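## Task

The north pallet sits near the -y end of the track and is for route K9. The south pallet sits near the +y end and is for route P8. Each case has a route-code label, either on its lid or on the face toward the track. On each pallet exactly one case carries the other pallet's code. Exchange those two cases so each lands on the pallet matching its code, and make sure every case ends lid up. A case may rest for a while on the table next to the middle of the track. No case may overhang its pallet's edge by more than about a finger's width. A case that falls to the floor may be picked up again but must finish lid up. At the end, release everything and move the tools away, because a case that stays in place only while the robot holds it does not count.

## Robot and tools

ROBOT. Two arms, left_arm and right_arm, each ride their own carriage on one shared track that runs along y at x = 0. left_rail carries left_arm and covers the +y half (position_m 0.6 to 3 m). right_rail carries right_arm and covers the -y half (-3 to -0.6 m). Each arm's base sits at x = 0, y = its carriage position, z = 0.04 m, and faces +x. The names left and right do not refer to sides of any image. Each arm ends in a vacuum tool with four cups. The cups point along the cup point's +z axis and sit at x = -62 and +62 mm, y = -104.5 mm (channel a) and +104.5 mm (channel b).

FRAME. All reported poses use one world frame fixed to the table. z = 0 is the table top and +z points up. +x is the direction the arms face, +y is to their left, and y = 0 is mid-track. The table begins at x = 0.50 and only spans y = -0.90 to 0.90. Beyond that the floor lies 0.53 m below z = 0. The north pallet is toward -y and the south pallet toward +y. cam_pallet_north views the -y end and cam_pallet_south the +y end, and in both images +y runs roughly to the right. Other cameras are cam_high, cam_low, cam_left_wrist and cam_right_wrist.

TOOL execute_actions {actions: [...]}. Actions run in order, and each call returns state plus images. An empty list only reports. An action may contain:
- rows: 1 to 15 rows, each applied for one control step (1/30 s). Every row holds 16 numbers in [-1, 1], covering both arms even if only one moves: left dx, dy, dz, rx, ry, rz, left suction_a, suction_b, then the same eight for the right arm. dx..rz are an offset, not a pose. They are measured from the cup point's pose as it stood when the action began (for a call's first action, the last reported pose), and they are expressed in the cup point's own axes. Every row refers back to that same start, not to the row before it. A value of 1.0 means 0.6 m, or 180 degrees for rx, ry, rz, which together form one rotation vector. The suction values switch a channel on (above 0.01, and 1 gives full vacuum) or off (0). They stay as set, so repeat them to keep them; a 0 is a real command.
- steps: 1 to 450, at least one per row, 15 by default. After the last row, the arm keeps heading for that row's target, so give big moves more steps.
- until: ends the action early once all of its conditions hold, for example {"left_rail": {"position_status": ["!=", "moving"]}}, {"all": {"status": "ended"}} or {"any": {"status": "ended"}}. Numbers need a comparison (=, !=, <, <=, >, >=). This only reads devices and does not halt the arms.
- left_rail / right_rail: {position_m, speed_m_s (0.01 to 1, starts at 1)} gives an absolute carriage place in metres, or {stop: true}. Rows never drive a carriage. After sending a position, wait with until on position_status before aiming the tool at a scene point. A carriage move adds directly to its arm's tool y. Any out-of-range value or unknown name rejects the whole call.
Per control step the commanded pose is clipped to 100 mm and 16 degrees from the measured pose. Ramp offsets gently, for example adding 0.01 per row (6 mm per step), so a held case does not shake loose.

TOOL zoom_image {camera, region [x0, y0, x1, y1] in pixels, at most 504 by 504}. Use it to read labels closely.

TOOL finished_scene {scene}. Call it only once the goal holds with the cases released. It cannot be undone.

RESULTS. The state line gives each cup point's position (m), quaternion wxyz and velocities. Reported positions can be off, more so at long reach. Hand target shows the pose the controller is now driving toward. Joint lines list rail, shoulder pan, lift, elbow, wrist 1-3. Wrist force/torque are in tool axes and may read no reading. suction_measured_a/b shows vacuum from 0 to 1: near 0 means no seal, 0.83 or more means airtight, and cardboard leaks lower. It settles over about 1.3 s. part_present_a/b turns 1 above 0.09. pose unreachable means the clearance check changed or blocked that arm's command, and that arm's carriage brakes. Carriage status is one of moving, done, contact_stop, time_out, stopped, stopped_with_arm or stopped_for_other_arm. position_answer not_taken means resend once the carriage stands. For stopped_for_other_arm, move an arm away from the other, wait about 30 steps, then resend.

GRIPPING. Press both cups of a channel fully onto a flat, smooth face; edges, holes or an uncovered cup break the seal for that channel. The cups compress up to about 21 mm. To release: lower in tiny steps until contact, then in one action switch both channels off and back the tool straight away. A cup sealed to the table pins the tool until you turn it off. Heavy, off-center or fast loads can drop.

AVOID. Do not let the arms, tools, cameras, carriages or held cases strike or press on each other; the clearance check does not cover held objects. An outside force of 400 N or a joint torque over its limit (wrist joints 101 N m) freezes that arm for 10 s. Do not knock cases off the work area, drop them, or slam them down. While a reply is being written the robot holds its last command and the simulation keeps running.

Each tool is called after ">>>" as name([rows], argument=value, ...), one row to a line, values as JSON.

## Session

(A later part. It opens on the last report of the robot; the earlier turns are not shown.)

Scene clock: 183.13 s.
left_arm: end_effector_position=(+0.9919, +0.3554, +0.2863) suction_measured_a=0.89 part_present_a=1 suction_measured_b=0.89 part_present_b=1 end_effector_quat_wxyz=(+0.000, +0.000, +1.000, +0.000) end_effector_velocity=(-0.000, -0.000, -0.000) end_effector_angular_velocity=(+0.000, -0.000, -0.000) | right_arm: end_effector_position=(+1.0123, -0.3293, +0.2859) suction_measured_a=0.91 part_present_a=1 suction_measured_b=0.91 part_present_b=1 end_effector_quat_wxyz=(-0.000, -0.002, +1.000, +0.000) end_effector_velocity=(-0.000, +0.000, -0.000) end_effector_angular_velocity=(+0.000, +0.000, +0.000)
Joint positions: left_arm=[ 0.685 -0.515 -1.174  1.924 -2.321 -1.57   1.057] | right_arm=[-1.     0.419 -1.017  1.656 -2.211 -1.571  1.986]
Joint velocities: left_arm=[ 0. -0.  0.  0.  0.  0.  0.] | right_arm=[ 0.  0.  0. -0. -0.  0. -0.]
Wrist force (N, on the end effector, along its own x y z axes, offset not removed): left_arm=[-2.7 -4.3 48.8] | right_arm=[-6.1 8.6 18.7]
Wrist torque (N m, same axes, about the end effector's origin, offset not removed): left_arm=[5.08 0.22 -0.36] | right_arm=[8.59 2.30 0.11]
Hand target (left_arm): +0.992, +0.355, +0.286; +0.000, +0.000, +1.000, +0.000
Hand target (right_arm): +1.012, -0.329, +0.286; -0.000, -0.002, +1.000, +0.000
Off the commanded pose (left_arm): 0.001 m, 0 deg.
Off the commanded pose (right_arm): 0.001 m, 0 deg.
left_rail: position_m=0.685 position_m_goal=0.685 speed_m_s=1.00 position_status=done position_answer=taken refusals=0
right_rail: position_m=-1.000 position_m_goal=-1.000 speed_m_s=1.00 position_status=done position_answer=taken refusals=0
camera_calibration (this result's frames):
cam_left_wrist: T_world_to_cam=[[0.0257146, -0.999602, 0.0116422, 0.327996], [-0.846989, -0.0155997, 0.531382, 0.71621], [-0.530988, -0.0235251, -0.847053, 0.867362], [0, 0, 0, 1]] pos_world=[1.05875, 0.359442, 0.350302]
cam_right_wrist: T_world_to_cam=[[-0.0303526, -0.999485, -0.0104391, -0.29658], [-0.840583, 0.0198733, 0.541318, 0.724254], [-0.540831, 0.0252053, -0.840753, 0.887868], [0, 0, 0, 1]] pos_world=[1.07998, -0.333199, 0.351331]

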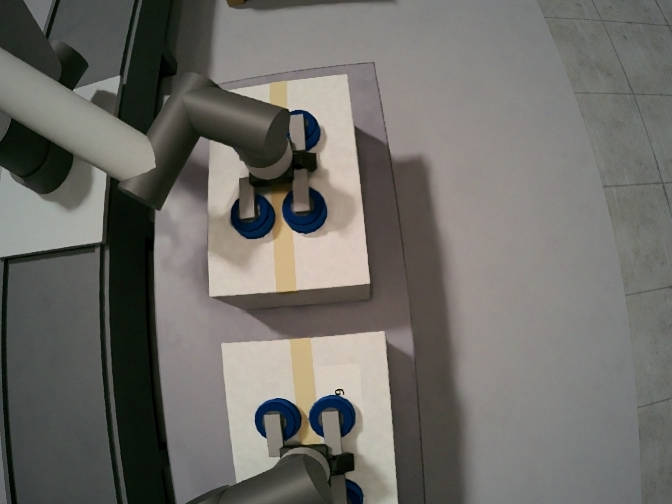

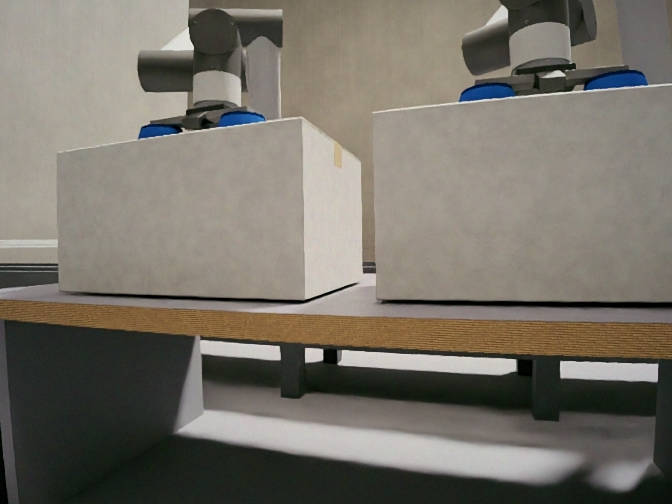

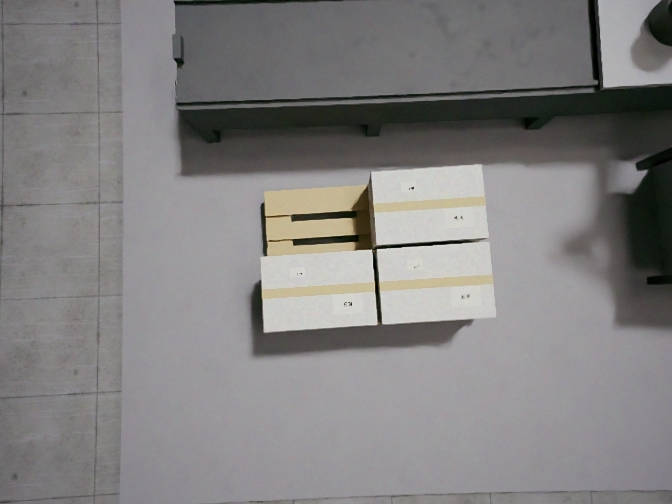

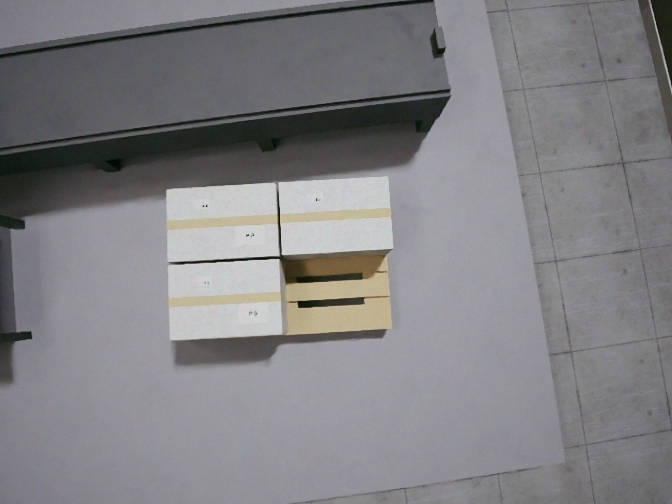

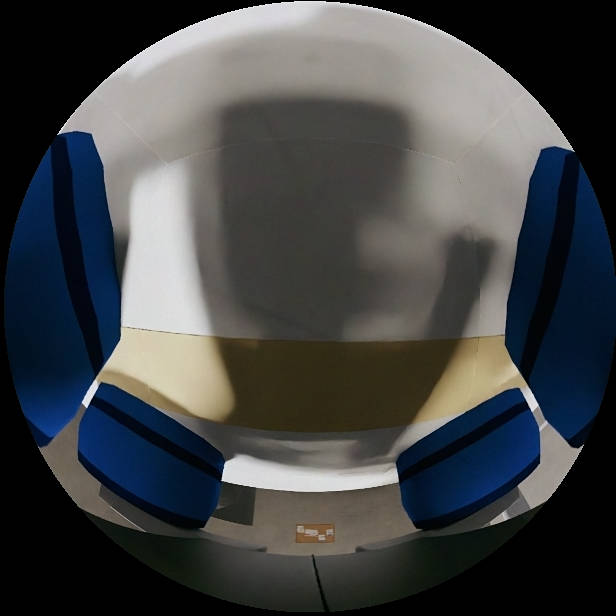

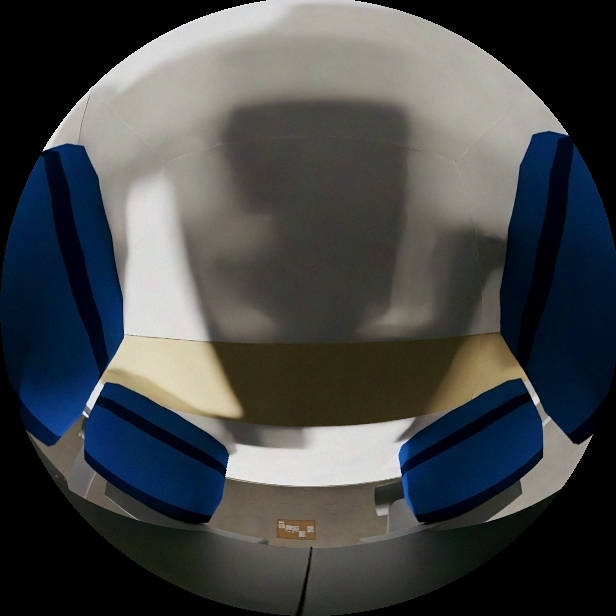

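>>> execute_actions([
  {"left_rail":{"position_m":2.715},"right_rail":{"position_m":-2.9},"rows":[[0,0,-0.008,0,0,0,1,1,0,0,-0.008,0,0,0,1,1],[-0.004,0.006,-0.018,0,0,0,1,1,0.003,-0.008,-0.018,0,0,0,1,1],[-0.01,0.015,-0.03,0,0,0.002,1,1,0.007,-0.02,-0.03,0,0,-0.001,1,1],[-0.02,0.03,-0.04,0,0,0.004,1,1,0.013,-0.038,-0.04,0,0,-0.002,1,1],[-0.034,0.05,-0.04,0,0,0.006,1,1,0.021,-0.06,-0.04,0,0,-0.003,1,1],[-0.051,0.075,-0.04,0,0,0.008,1,1,0.031,-0.09,-0.04,0,0,-0.004,1,1],[-0.072,0.105,-0.04,0,0,0.01,1,1,0.044,-0.125,-0.04,0,0,-0.005,1,1],[-0.096,0.14,-0.04,0,0,0.012,1,1,0.058,-0.165,-0.04,0,0,-0.006,1,1],[-0.123,0.18,-0.04,0,0,0.014,1,1,0.073,-0.21,-0.04,0,0,-0.007,1,1],[-0.154,0.225,-0.04,0,0,0.016,1,1,0.091,-0.26,-0.04,0,0,-0.008,1,1],[-0.43,0.628,-0.04,0,0,0.0217,1,1,0.34,-0.975,-0.04,0,0,-0.0115,1,1]],"steps":42},
])

Scene clock: 195.00 s.
left_arm: end_effector_position=(+1.2467, +1.8371, +0.3112) suction_measured_a=0.89 part_present_a=1 suction_measured_b=0.89 part_present_b=1 end_effector_quat_wxyz=(+0.001, +0.034, +0.999, +0.000) end_effector_velocity=(+0.027, +1.020, -0.001) end_effector_angular_velocity=(-0.001, +0.005, -0.003) | right_arm: end_effector_position=(+0.8358, -1.9418, +0.3043) suction_measured_a=0.91 part_present_a=1 suction_measured_b=0.91 part_present_b=1 end_effector_quat_wxyz=(-0.001, -0.018, +1.000, -0.001) end_effector_velocity=(-0.147, -1.418, +0.012) end_effector_angular_velocity=(-0.001, -0.002, -0.007)
Joint positions: left_arm=[ 1.793 -0.127 -1.002  1.588 -2.158 -1.57   1.513] | right_arm=[-2.108 -0.041 -1.374  2.186 -2.381 -1.574  1.494]
Joint velocities: left_arm=[ 1.     0.02   0.029 -0.051  0.027 -0.001  0.023] | right_arm=[-1.    -0.511 -0.24   0.296 -0.06  -0.002 -0.504]
Wrist force (N, on the end effector, along its own x y z axes, offset not removed): left_arm=[-12.1 -4.2 49.6] | right_arm=[-6.3 7.4 19.3]
Wrist torque (N m, same axes, about the end effector's origin, offset not removed): left_arm=[4.07 0.11 -0.22] | right_arm=[8.47 2.49 0.03]
Hand target (left_arm): +1.250, +1.899, +0.311; +0.000, +0.034, +0.999, +0.000
Hand target (right_arm): +0.810, -2.070, +0.306; -0.001, -0.018, +1.000, -0.001
Off the commanded pose (left_arm): 0.004 m, 0 deg.
Off the commanded pose (right_arm): 0.085 m, 0 deg.
left_rail: position_m=1.793 position_m_goal=2.715 speed_m_s=1.00 position_status=moving position_answer=taken refusals=0
right_rail: position_m=-2.108 position_m_goal=-2.900 speed_m_s=1.00 position_status=moving position_answer=taken refusals=0
camera_calibration (this result's frames):
cam_left_wrist: T_world_to_cam=[[-0.0420964, -0.999045, 0.0116782, 1.88581], [-0.846615, 0.0418753, 0.530556, 0.836091], [-0.530538, 0.0124476, -0.84757, 0.992133], [0, 0, 0, 1]] pos_world=[1.3136, 1.83665, 0.375286]
cam_right_wrist: T_world_to_cam=[[0.00199601, -0.99997, -0.00751233, -1.94229], [-0.839634, -0.0057562, 0.543122, 0.546967], [-0.543149, 0.00522353, -0.83962, 0.811297], [0, 0, 0, 1]] pos_world=[0.903784, -1.94332, 0.36952]

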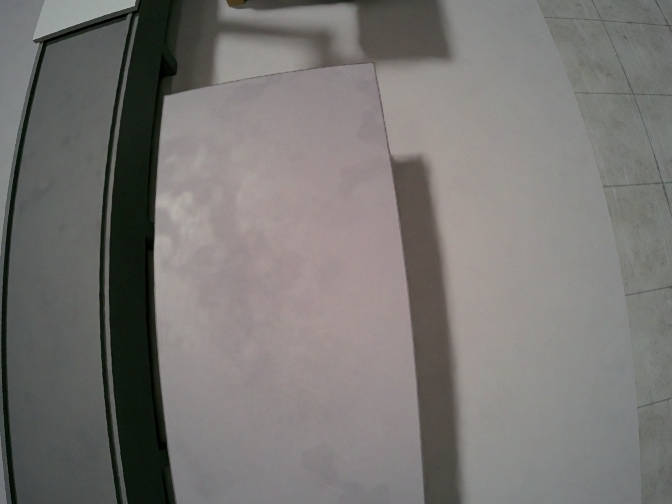

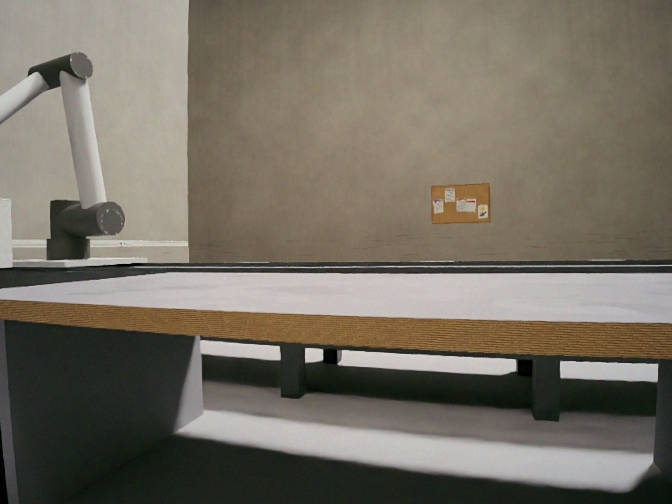

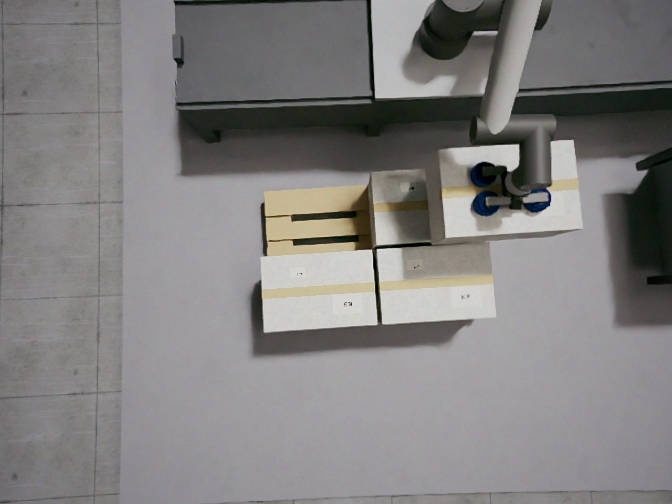

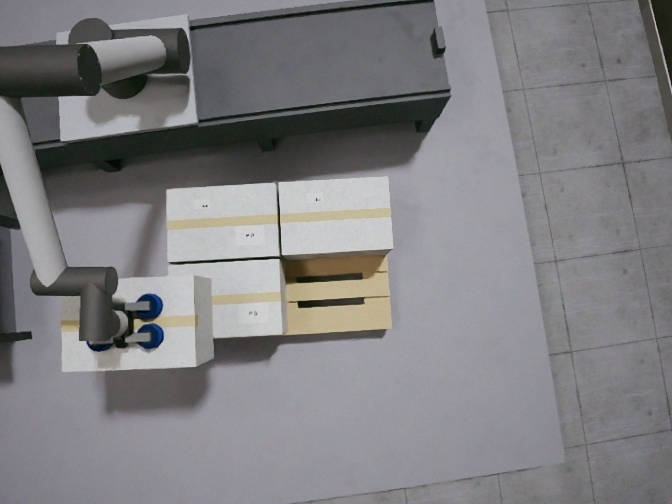

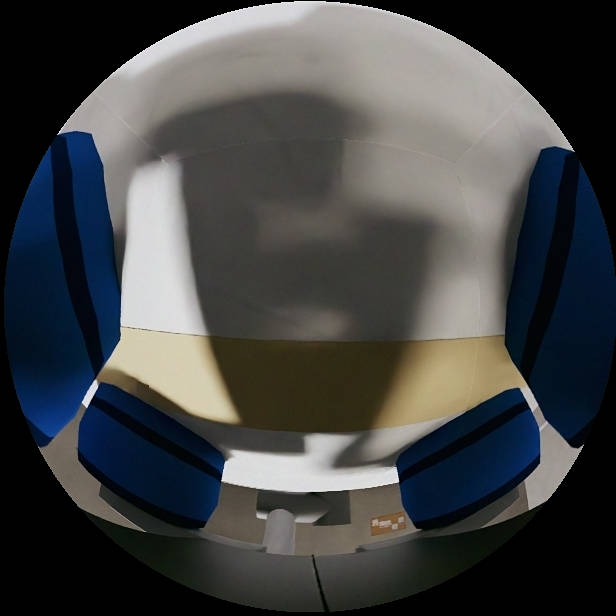

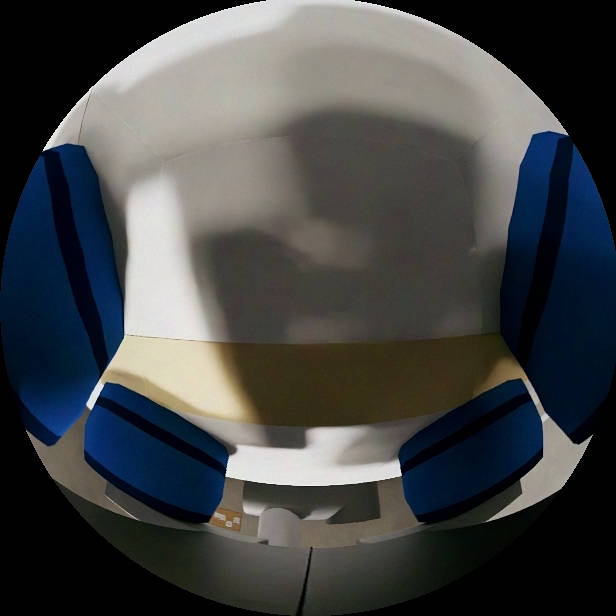

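Waiting for the carriages to arrive at the pallets before refreshing the reported poses and starting the descent.

>>> execute_actions(actions=[])

Scene clock: 197.37 s.
left_arm: end_effector_position=(+1.2501, +2.7622, +0.3112) suction_measured_a=0.89 part_present_a=1 suction_measured_b=0.89 part_present_b=1 end_effector_quat_wxyz=(+0.000, +0.034, +0.999, +0.000) end_effector_velocity=(-0.000, +0.000, -0.000) end_effector_angular_velocity=(+0.000, +0.000, +0.000) | right_arm: end_effector_position=(+0.8103, -2.8040, +0.3064) suction_measured_a=0.91 part_present_a=1 suction_measured_b=0.91 part_present_b=1 end_effector_quat_wxyz=(-0.001, -0.018, +1.000, -0.001) end_effector_velocity=(+0.000, +0.000, +0.000) end_effector_angular_velocity=(-0.000, -0.000, +0.000)
Joint positions: left_arm=[ 2.715 -0.124 -0.998  1.582 -2.155 -1.57   1.516] | right_arm=[-2.9   -0.13  -1.414  2.233 -2.389 -1.574  1.406]
Joint velocities: left_arm=[ 0.  0.  0. -0.  0.  0. -0.] | right_arm=[ 0.  0. -0. -0.  0.  0. -0.]
Wrist force (N, on the end effector, along its own x y z axes, offset not removed): left_arm=[-13.2 -3.0 50.9] | right_arm=[-5.4 6.8 17.6]
Wrist torque (N m, same axes, about the end effector's origin, offset not removed): left_arm=[5.26 1.40 -0.26] | right_arm=[8.29 2.16 0.05]
Hand target (left_arm): +1.250, +2.762, +0.311; +0.000, +0.034, +0.999, +0.000
Hand target (right_arm): +0.810, -2.804, +0.306; -0.001, -0.018, +1.000, -0.001
Off the commanded pose (left_arm): 0.001 m, 0 deg.
Off the commanded pose (right_arm): 0.012 m, 0 deg.
left_rail: position_m=2.715 position_m_goal=2.715 speed_m_s=1.00 position_status=done position_answer=taken refusals=0
right_rail: position_m=-2.900 position_m_goal=-2.900 speed_m_s=1.00 position_status=done position_answer=taken refusals=0
camera_calibration (this result's frames):
cam_left_wrist: T_world_to_cam=[[-0.0424383, -0.999031, 0.0117048, 2.81046], [-0.84632, 0.0421725, 0.531003, 0.798892], [-0.530982, 0.0126289, -0.847289, 0.982361], [0, 0, 0, 1]] pos_world=[1.317, 2.76164, 0.375234]
cam_right_wrist: T_world_to_cam=[[0.00153767, -0.999972, -0.00732003, -2.80405], [-0.839732, -0.00526598, 0.542975, 0.520891], [-0.542999, 0.00531195, -0.839717, 0.803847], [0, 0, 0, 1]] pos_world=[0.878209, -2.8055, 0.371648]

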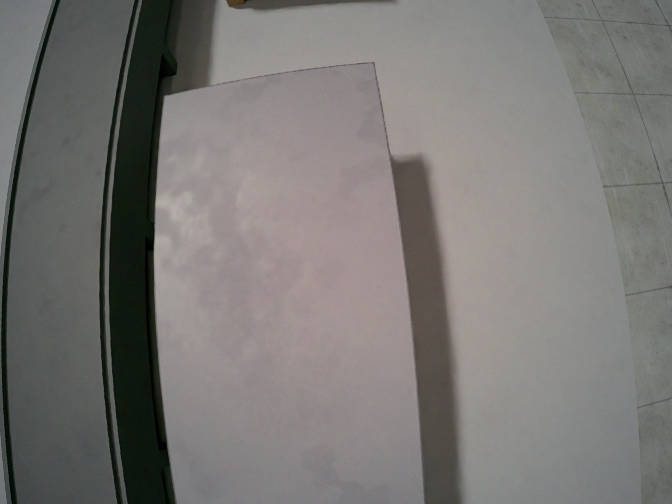

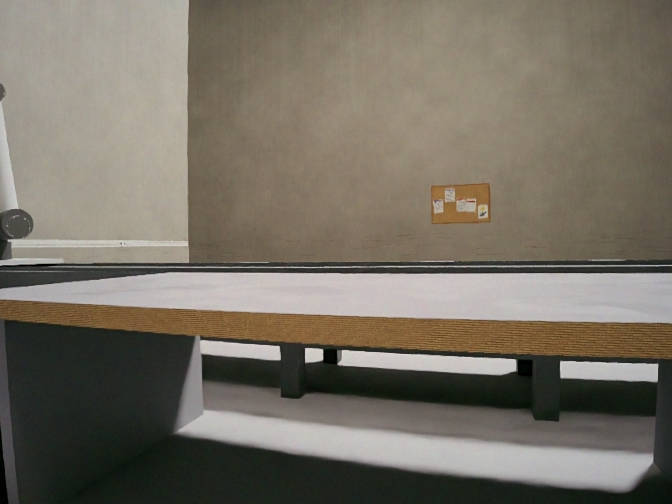

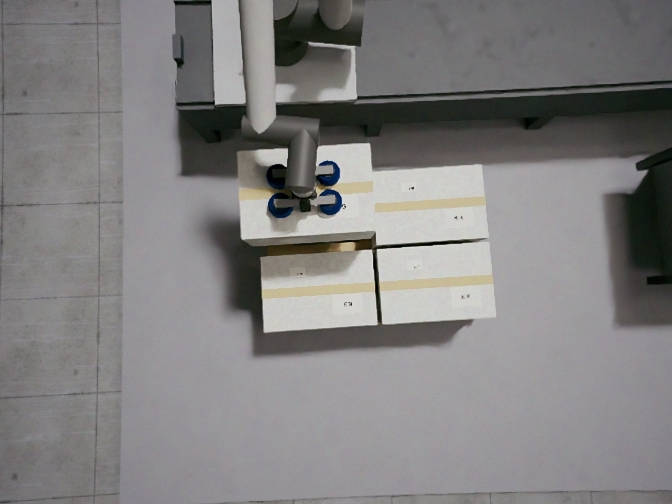

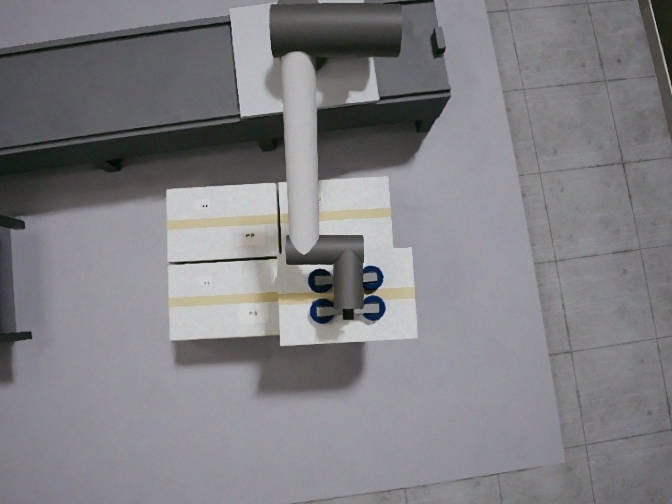

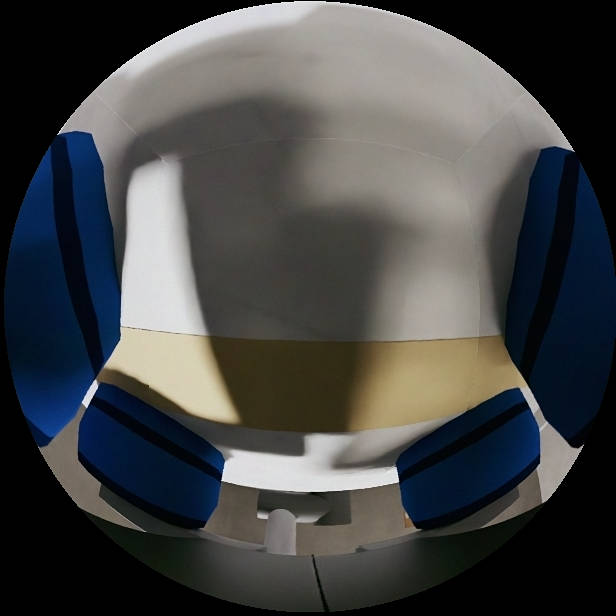

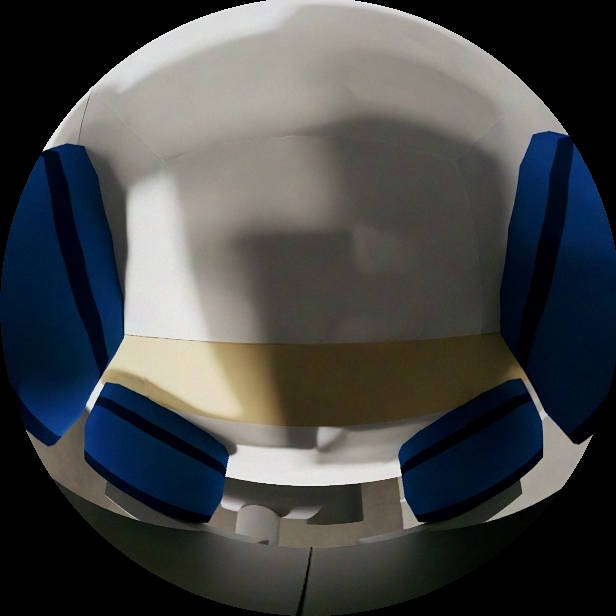

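>>> execute_actions([
  {"rows":[[0,0,0.008,0,0,0,1,1,0,-0.005,0.008,0,0,0,1,1],[0,0,0.02,0,0,0,1,1,0,-0.01,0.02,0,0,0,1,1],[0,0,0.037,0,0,0,1,1,0.003,-0.017,0.037,-0.0006,-0.0006,-0.0013,1,1],[0,0,0.06,0,0,0,1,1,0.003,-0.017,0.06,-0.0006,-0.0006,-0.0013,1,1],[0,0,0.09,0,0,0,1,1,0.003,-0.017,0.09,-0.0006,-0.0006,-0.0013,1,1],[0,0,0.125,0,0,0,1,1,0.003,-0.017,0.125,-0.0006,-0.0006,-0.0013,1,1],[0,0,0.165,0,0,0,1,1,0.003,-0.017,0.165,-0.0006,-0.0006,-0.0013,1,1],[0,0,0.21,0,0,0,1,1,0.003,-0.017,0.21,-0.0006,-0.0006,-0.0013,1,1],[0,0,0.677,0,0,0,1,1,0.003,-0.017,0.669,-0.0006,-0.0006,-0.0013,1,1]],"steps":29},
])

Scene clock: 203.73 s.
left_arm: end_effector_position=(+1.2409, +2.7631, -0.0544) suction_measured_a=0.89 part_present_a=1 suction_measured_b=0.89 part_present_b=1 end_effector_quat_wxyz=(-0.002, +0.034, +0.999, +0.001) end_effector_velocity=(+0.021, -0.003, -0.330) end_effector_angular_velocity=(-0.000, +0.012, +0.000) | right_arm: end_effector_position=(+0.7949, -2.8151, -0.0363) suction_measured_a=0.91 part_present_a=1 suction_measured_b=0.91 part_present_b=1 end_effector_quat_wxyz=(-0.006, -0.020, +1.000, +0.000) end_effector_velocity=(+0.038, -0.006, -0.396) end_effector_angular_velocity=(-0.002, -0.015, -0.000)
Joint positions: left_arm=[ 2.715 -0.124 -0.706  1.677 -2.539 -1.57   1.516] | right_arm=[-2.9   -0.147 -0.943  2.36  -2.976 -1.572  1.385]
Joint velocities: left_arm=[ 0.     0.     0.332 -0.063 -0.257 -0.002 -0.   ] | right_arm=[ 0.    -0.     0.658 -0.068 -0.605  0.     0.   ]
Wrist force (N, on the end effector, along its own x y z axes, offset not removed): left_arm=[2.2 -7.0 111.2] | right_arm=[-5.7 6.2 32.9]
Wrist torque (N m, same axes, about the end effector's origin, offset not removed): left_arm=[7.02 -0.31 -0.34] | right_arm=[8.63 2.07 0.15]
Hand target (left_arm): +1.247, +2.763, -0.093; +0.000, +0.034, +0.999, +0.000
Hand target (right_arm): +0.801, -2.815, -0.089; -0.003, -0.020, +1.000, -0.000
Off the commanded pose (left_arm): 0.042 m, 0 deg.
Off the commanded pose (right_arm): 0.060 m, 1 deg.
left_rail: position_m=2.715 position_m_goal=2.715 speed_m_s=1.00 position_status=done position_answer=taken refusals=0
right_rail: position_m=-2.900 position_m_goal=-2.900 speed_m_s=1.00 position_status=done position_answer=taken refusals=0
camera_calibration (this result's frames):
cam_left_wrist: T_world_to_cam=[[-0.0424287, -0.999033, 0.0115093, 2.8153], [-0.844313, 0.0420119, 0.534202, 0.983348], [-0.534169, 0.012948, -0.845279, 0.670905], [0, 0, 0, 1]] pos_world=[1.30808, 2.76258, 0.00939388]
cam_right_wrist: T_world_to_cam=[[0.0054547, -0.999928, -0.0107037, -2.82073], [-0.834209, -0.0104526, 0.55135, 0.675257], [-0.551422, 0.00592168, -0.834206, 0.516438], [0, 0, 0, 1]] pos_world=[0.863467, -2.81653, 0.0283207]

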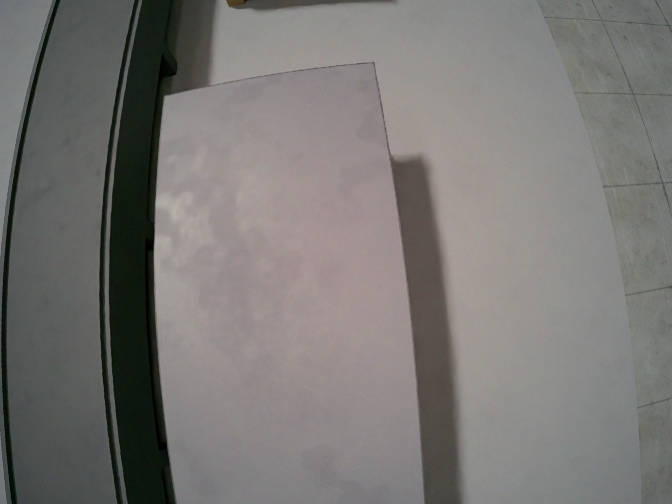

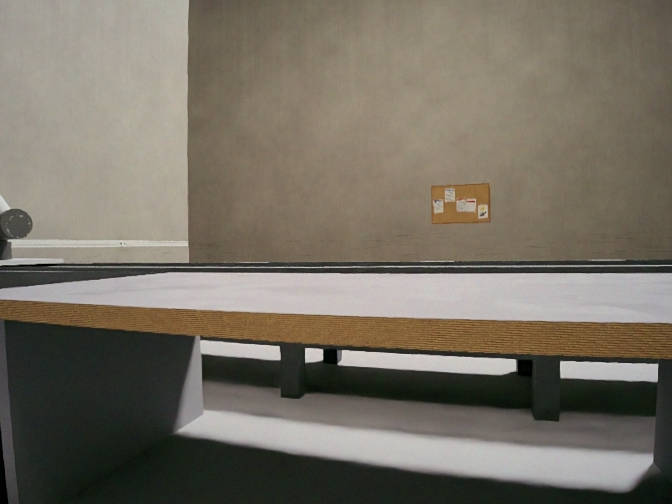

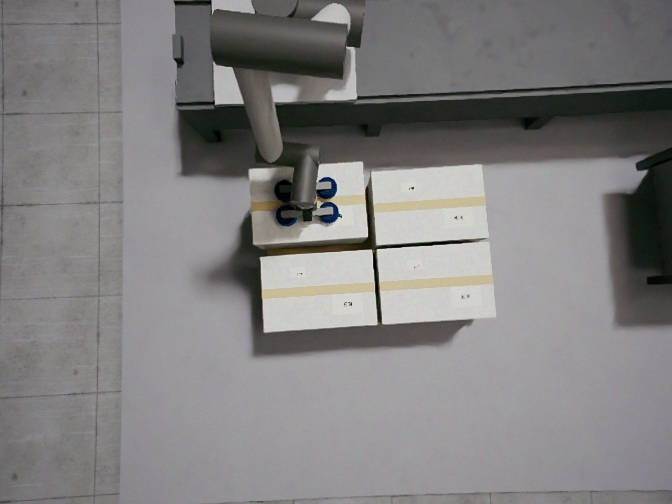

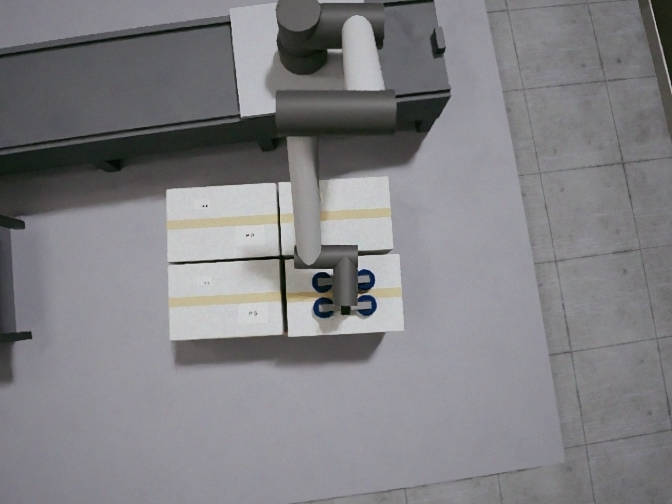

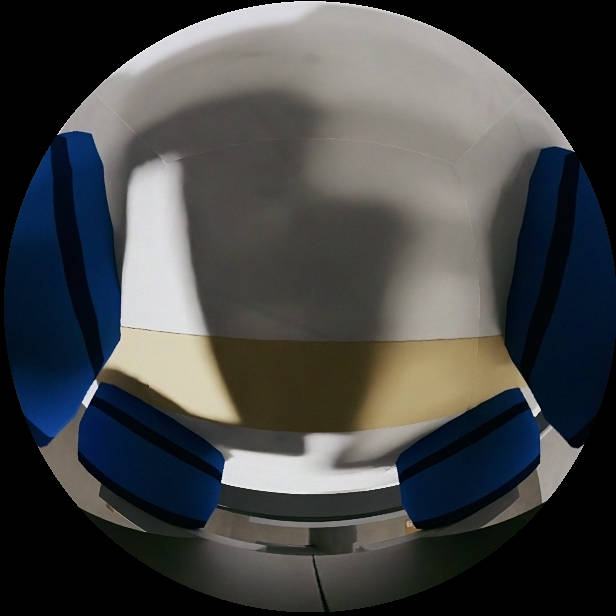

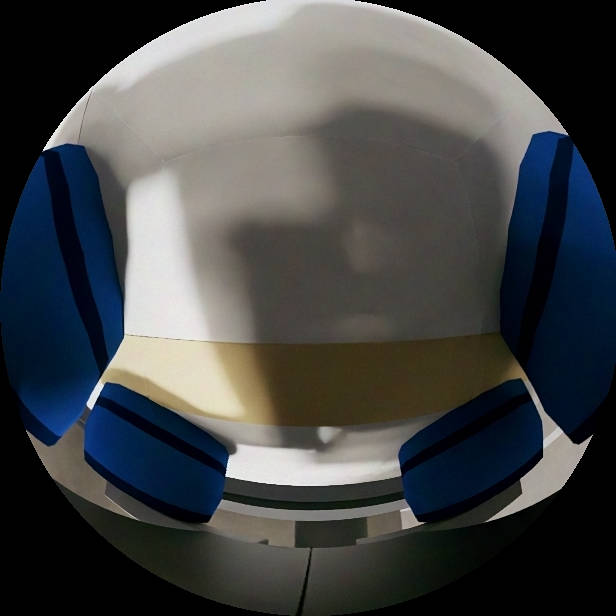

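>>> execute_actions(actions=[])

>>> zoom_image(camera="cam_pallet_north", region=[230, 150, 410, 285])

>>> zoom_image(camera="cam_pallet_south", region=[250, 220, 430, 355])

Scene clock: 206.53 s.
left_arm: end_effector_position=(+1.2471, +2.7630, -0.0934) suction_measured_a=0.89 part_present_a=1 suction_measured_b=0.89 part_present_b=1 end_effector_quat_wxyz=(+0.000, +0.034, +0.999, +0.000) end_effector_velocity=(-0.000, +0.000, -0.000) end_effector_angular_velocity=(+0.000, +0.000, -0.000) | right_arm: end_effector_position=(+0.8015, -2.8156, -0.0895) suction_measured_a=0.91 part_present_a=1 suction_measured_b=0.91 part_present_b=1 end_effector_quat_wxyz=(-0.003, -0.020, +1.000, -0.000) end_effector_velocity=(+0.000, +0.000, +0.000) end_effector_angular_velocity=(+0.000, -0.000, -0.000)
Joint positions: left_arm=[ 2.715 -0.124 -0.665  1.664 -2.571 -1.57   1.516] | right_arm=[-2.9   -0.147 -0.854  2.347 -3.058 -1.572  1.385]
Joint velocities: left_arm=[ 0.  0.  0.  0. -0.  0.  0.] | right_arm=[ 0. -0.  0.  0. -0.  0.  0.]
Wrist force (N, on the end effector, along its own x y z axes, offset not removed): left_arm=[-4.9 -3.6 55.7] | right_arm=[-2.4 7.0 18.0]
Wrist torque (N m, same axes, about the end effector's origin, offset not removed): left_arm=[5.02 0.31 -0.12] | right_arm=[8.44 1.87 0.06]
Hand target (left_arm): +1.247, +2.763, -0.093; +0.000, +0.034, +0.999, +0.000
Hand target (right_arm): +0.801, -2.815, -0.089; -0.003, -0.020, +1.000, -0.000
Off the commanded pose (left_arm): 0.004 m, 0 deg.
Off the commanded pose (right_arm): 0.009 m, 0 deg.
left_rail: position_m=2.715 position_m_goal=2.715 speed_m_s=1.00 position_status=done position_answer=taken refusals=0
right_rail: position_m=-2.900 position_m_goal=-2.900 speed_m_s=1.00 position_status=done position_answer=taken refusals=0
camera_calibration (this result's frames):
cam_left_wrist: T_world_to_cam=[[-0.0424251, -0.999032, 0.011645, 2.81592], [-0.846005, 0.042122, 0.531509, 1.01096], [-0.531485, 0.0126976, -0.846973, 0.63844], [0, 0, 0, 1]] pos_world=[1.31406, 2.76251, -0.0293831]
cam_right_wrist: T_world_to_cam=[[0.00558199, -0.999934, -0.0100177, -2.82194], [-0.837467, -0.010149, 0.546394, 0.713132], [-0.54646, 0.00533951, -0.837468, 0.469769], [0, 0, 0, 1]] pos_world=[0.869686, -2.81702, -0.0245041]

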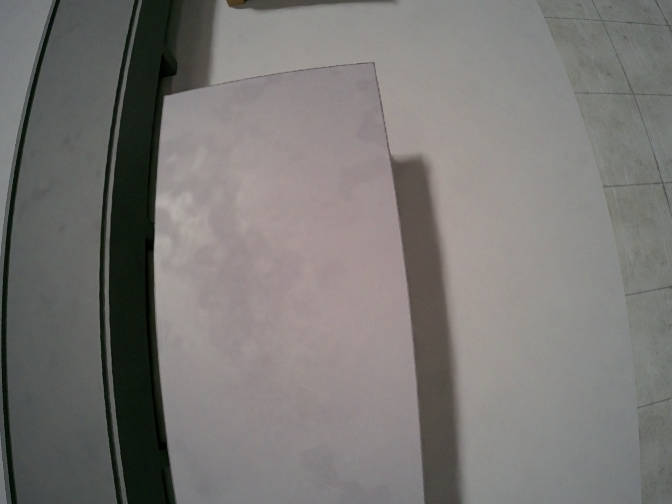

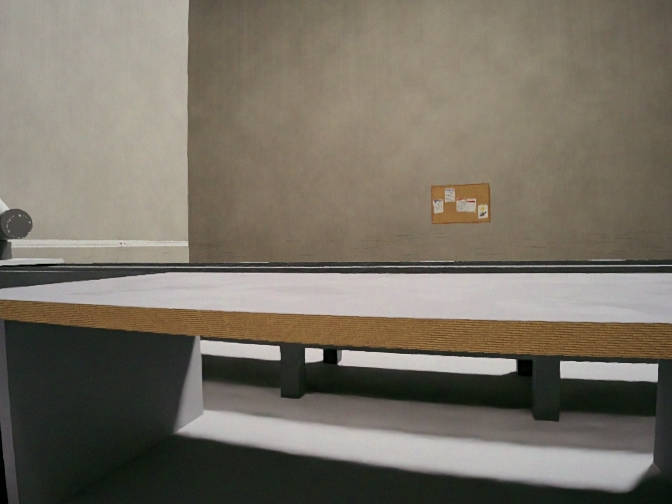

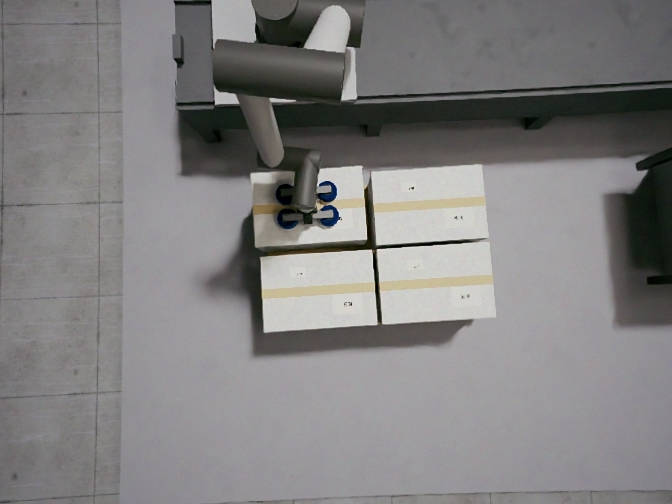

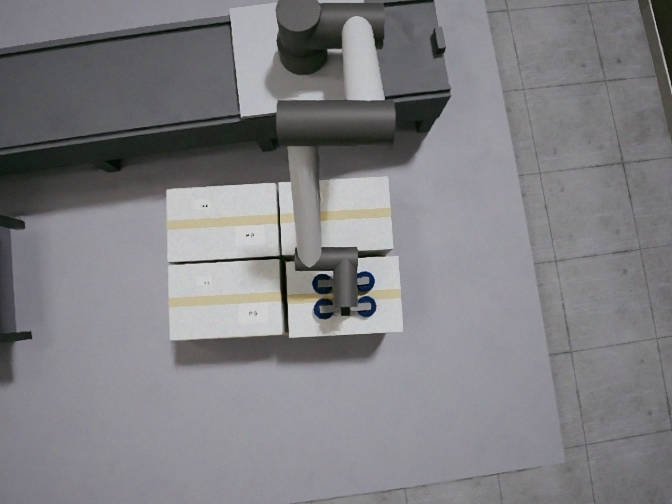

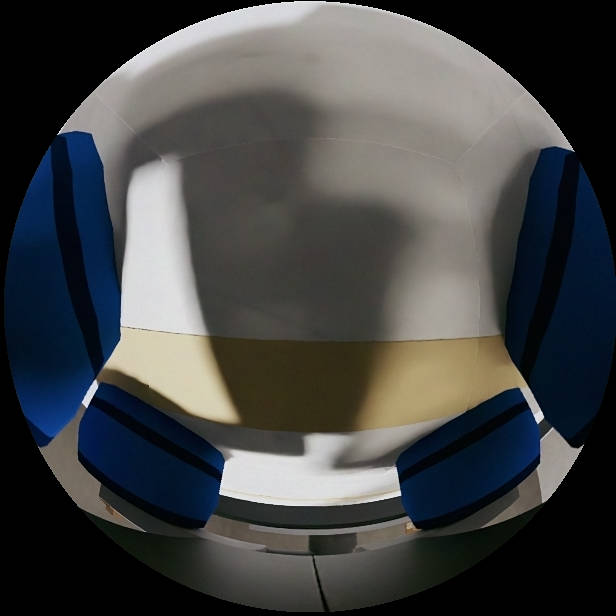

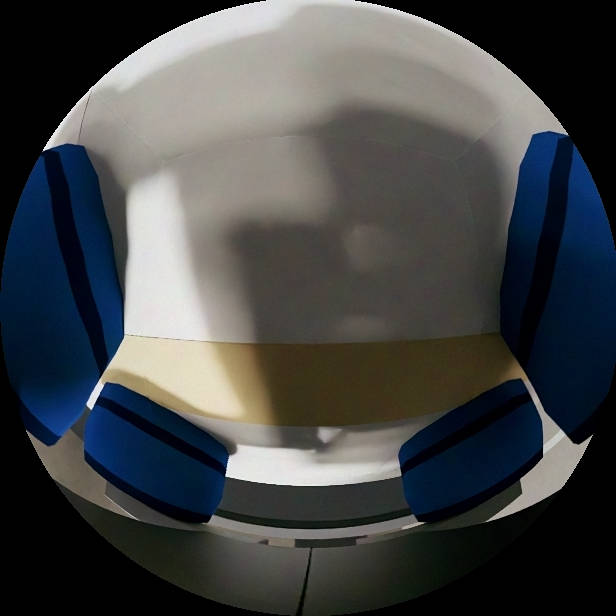

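Region (230, 150, 410, 285) of cam_pallet_north's 672x504 image, scaled by 2.800, with more detail than that image has; it fills the top 378 rows of this view, and the rest is white.

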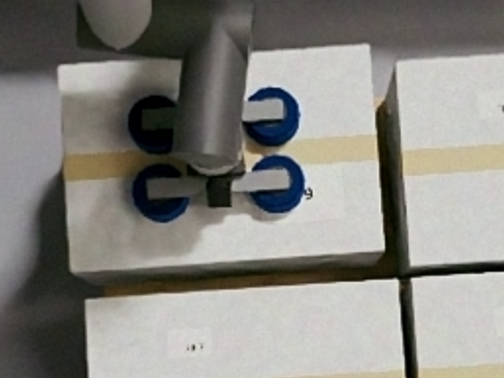

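Region (250, 220, 430, 355) of cam_pallet_south's 672x504 image, scaled by 2.800, with more detail than that image has; it fills the top 378 rows of this view, and the rest is white.

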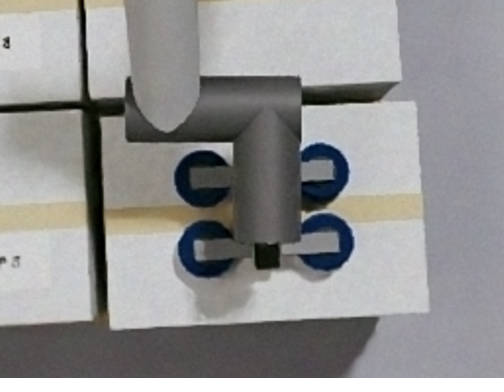

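>>> execute_actions([
  {"rows":[[0.008,-0.012,0.004,0,0,0,1,1,-0.014,0.011,0.006,0,-0.001,0,1,1],[0.017,-0.024,0.01,0,0,0,1,1,-0.03,0.022,0.014,0,-0.0019,0,1,1],[0.0259,-0.0362,0.0177,0,0,0,1,1,-0.0447,0.0333,0.024,0,-0.0019,0,1,1]],"steps":4},
])

Scene clock: 211.97 s.
left_arm: end_effector_position=(+1.2433, +2.7581, -0.0956) suction_measured_a=0.89 part_present_a=1 suction_measured_b=0.89 part_present_b=1 end_effector_quat_wxyz=(+0.000, +0.035, +0.999, +0.001) end_effector_velocity=(-0.082, -0.101, -0.052) end_effector_angular_velocity=(+0.000, +0.004, -0.001) | right_arm: end_effector_position=(+0.8077, -2.8103, -0.0928) suction_measured_a=0.91 part_present_a=1 suction_measured_b=0.91 part_present_b=1 end_effector_quat_wxyz=(-0.002, -0.020, +1.000, -0.000) end_effector_velocity=(+0.123, +0.102, -0.066) end_effector_angular_velocity=(+0.005, -0.035, +0.001)
Joint positions: left_arm=[ 2.715 -0.128 -0.665  1.671 -2.578 -1.569  1.512] | right_arm=[-2.9   -0.139 -0.848  2.337 -3.056 -1.572  1.393]
Joint velocities: left_arm=[ 0.    -0.09  -0.002  0.139 -0.133 -0.    -0.089] | right_arm=[ 0.     0.146  0.131 -0.19   0.025  0.01   0.145]
Wrist force (N, on the end effector, along its own x y z axes, offset not removed): left_arm=[-21.0 23.0 23.9] | right_arm=[18.6 -5.7 5.4]
Wrist torque (N m, same axes, about the end effector's origin, offset not removed): left_arm=[1.05 -2.67 0.24] | right_arm=[8.54 4.18 -1.12]
Hand target (left_arm): +1.230, +2.743, -0.104; -0.000, +0.035, +0.999, +0.000
Hand target (right_arm): +0.826, -2.794, -0.103; +0.000, -0.020, +1.000, +0.000
Off the commanded pose (left_arm): 0.022 m, 0 deg.
Off the commanded pose (right_arm): 0.028 m, 0 deg.
left_rail: position_m=2.715 position_m_goal=2.715 speed_m_s=1.00 position_status=done position_answer=taken refusals=0
right_rail: position_m=-2.900 position_m_goal=-2.900 speed_m_s=1.00 position_status=done position_answer=taken refusals=0
camera_calibration (this result's frames):
cam_left_wrist: T_world_to_cam=[[-0.0425483, -0.999031, 0.011252, 2.81096], [-0.846317, 0.0420251, 0.531019, 1.00972], [-0.530977, 0.0130711, -0.847285, 0.632895], [0, 0, 0, 1]] pos_world=[1.3102, 2.75753, -0.0315673]
cam_right_wrist: T_world_to_cam=[[0.00557703, -0.999935, -0.00997723, -2.81673], [-0.838458, -0.0101131, 0.544873, 0.720913], [-0.544938, 0.00532672, -0.83846, 0.46902], [0, 0, 0, 1]] pos_world=[0.875751, -2.81175, -0.0276545]

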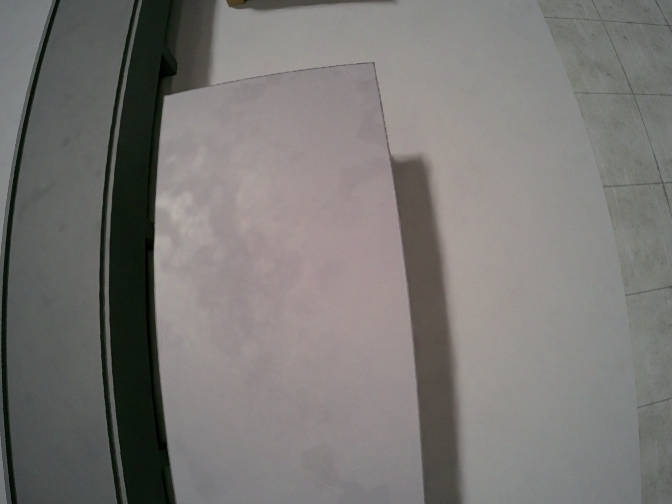

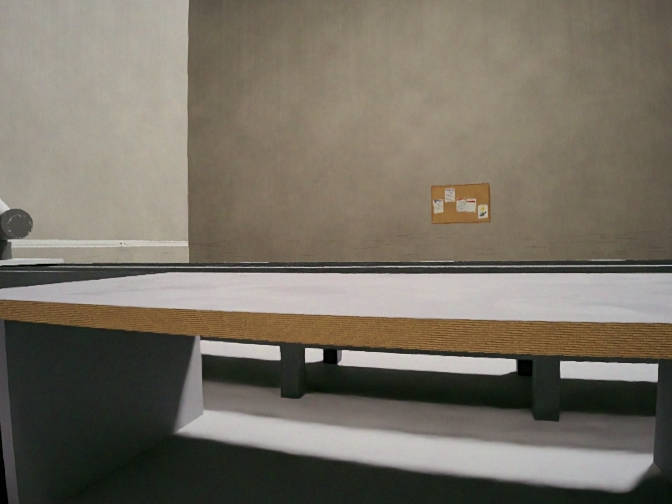

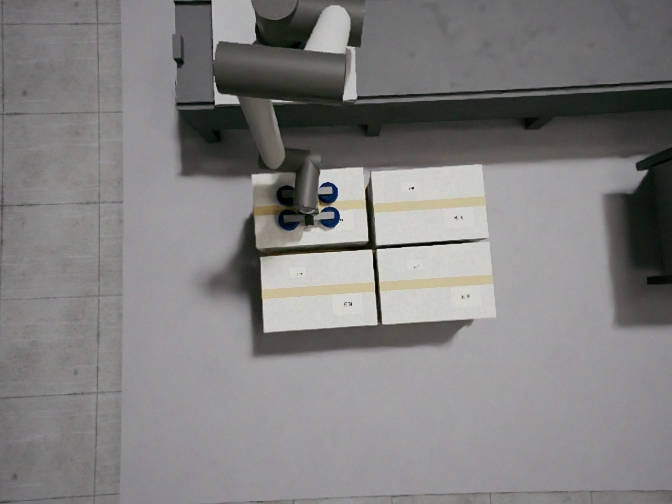

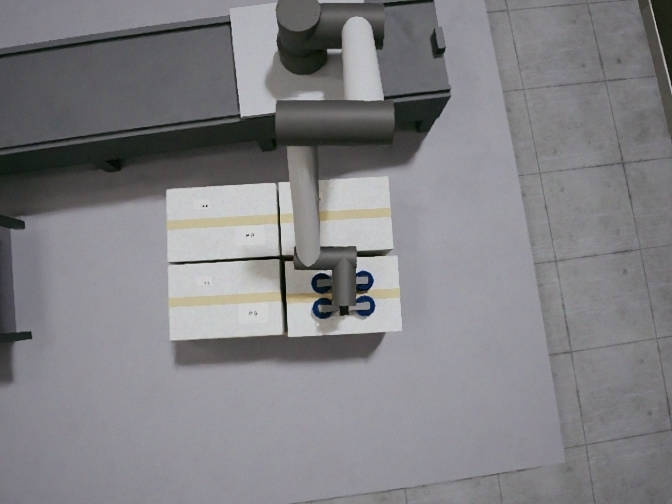

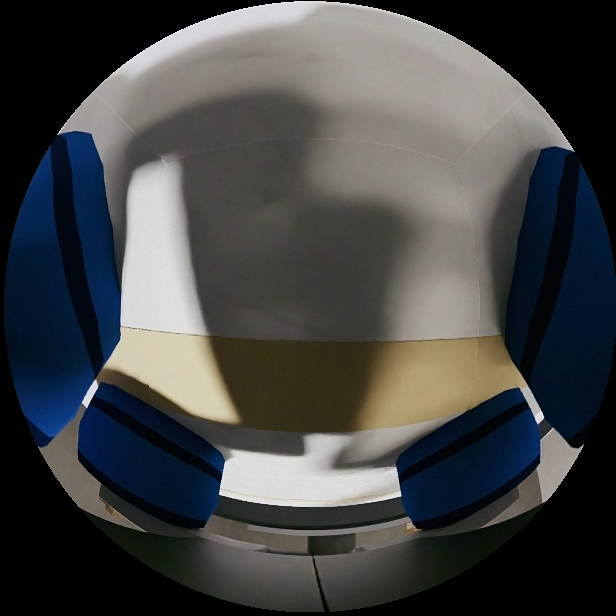

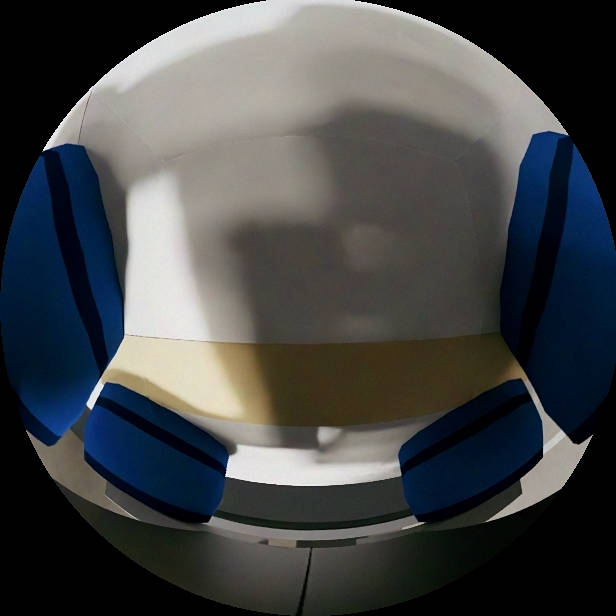

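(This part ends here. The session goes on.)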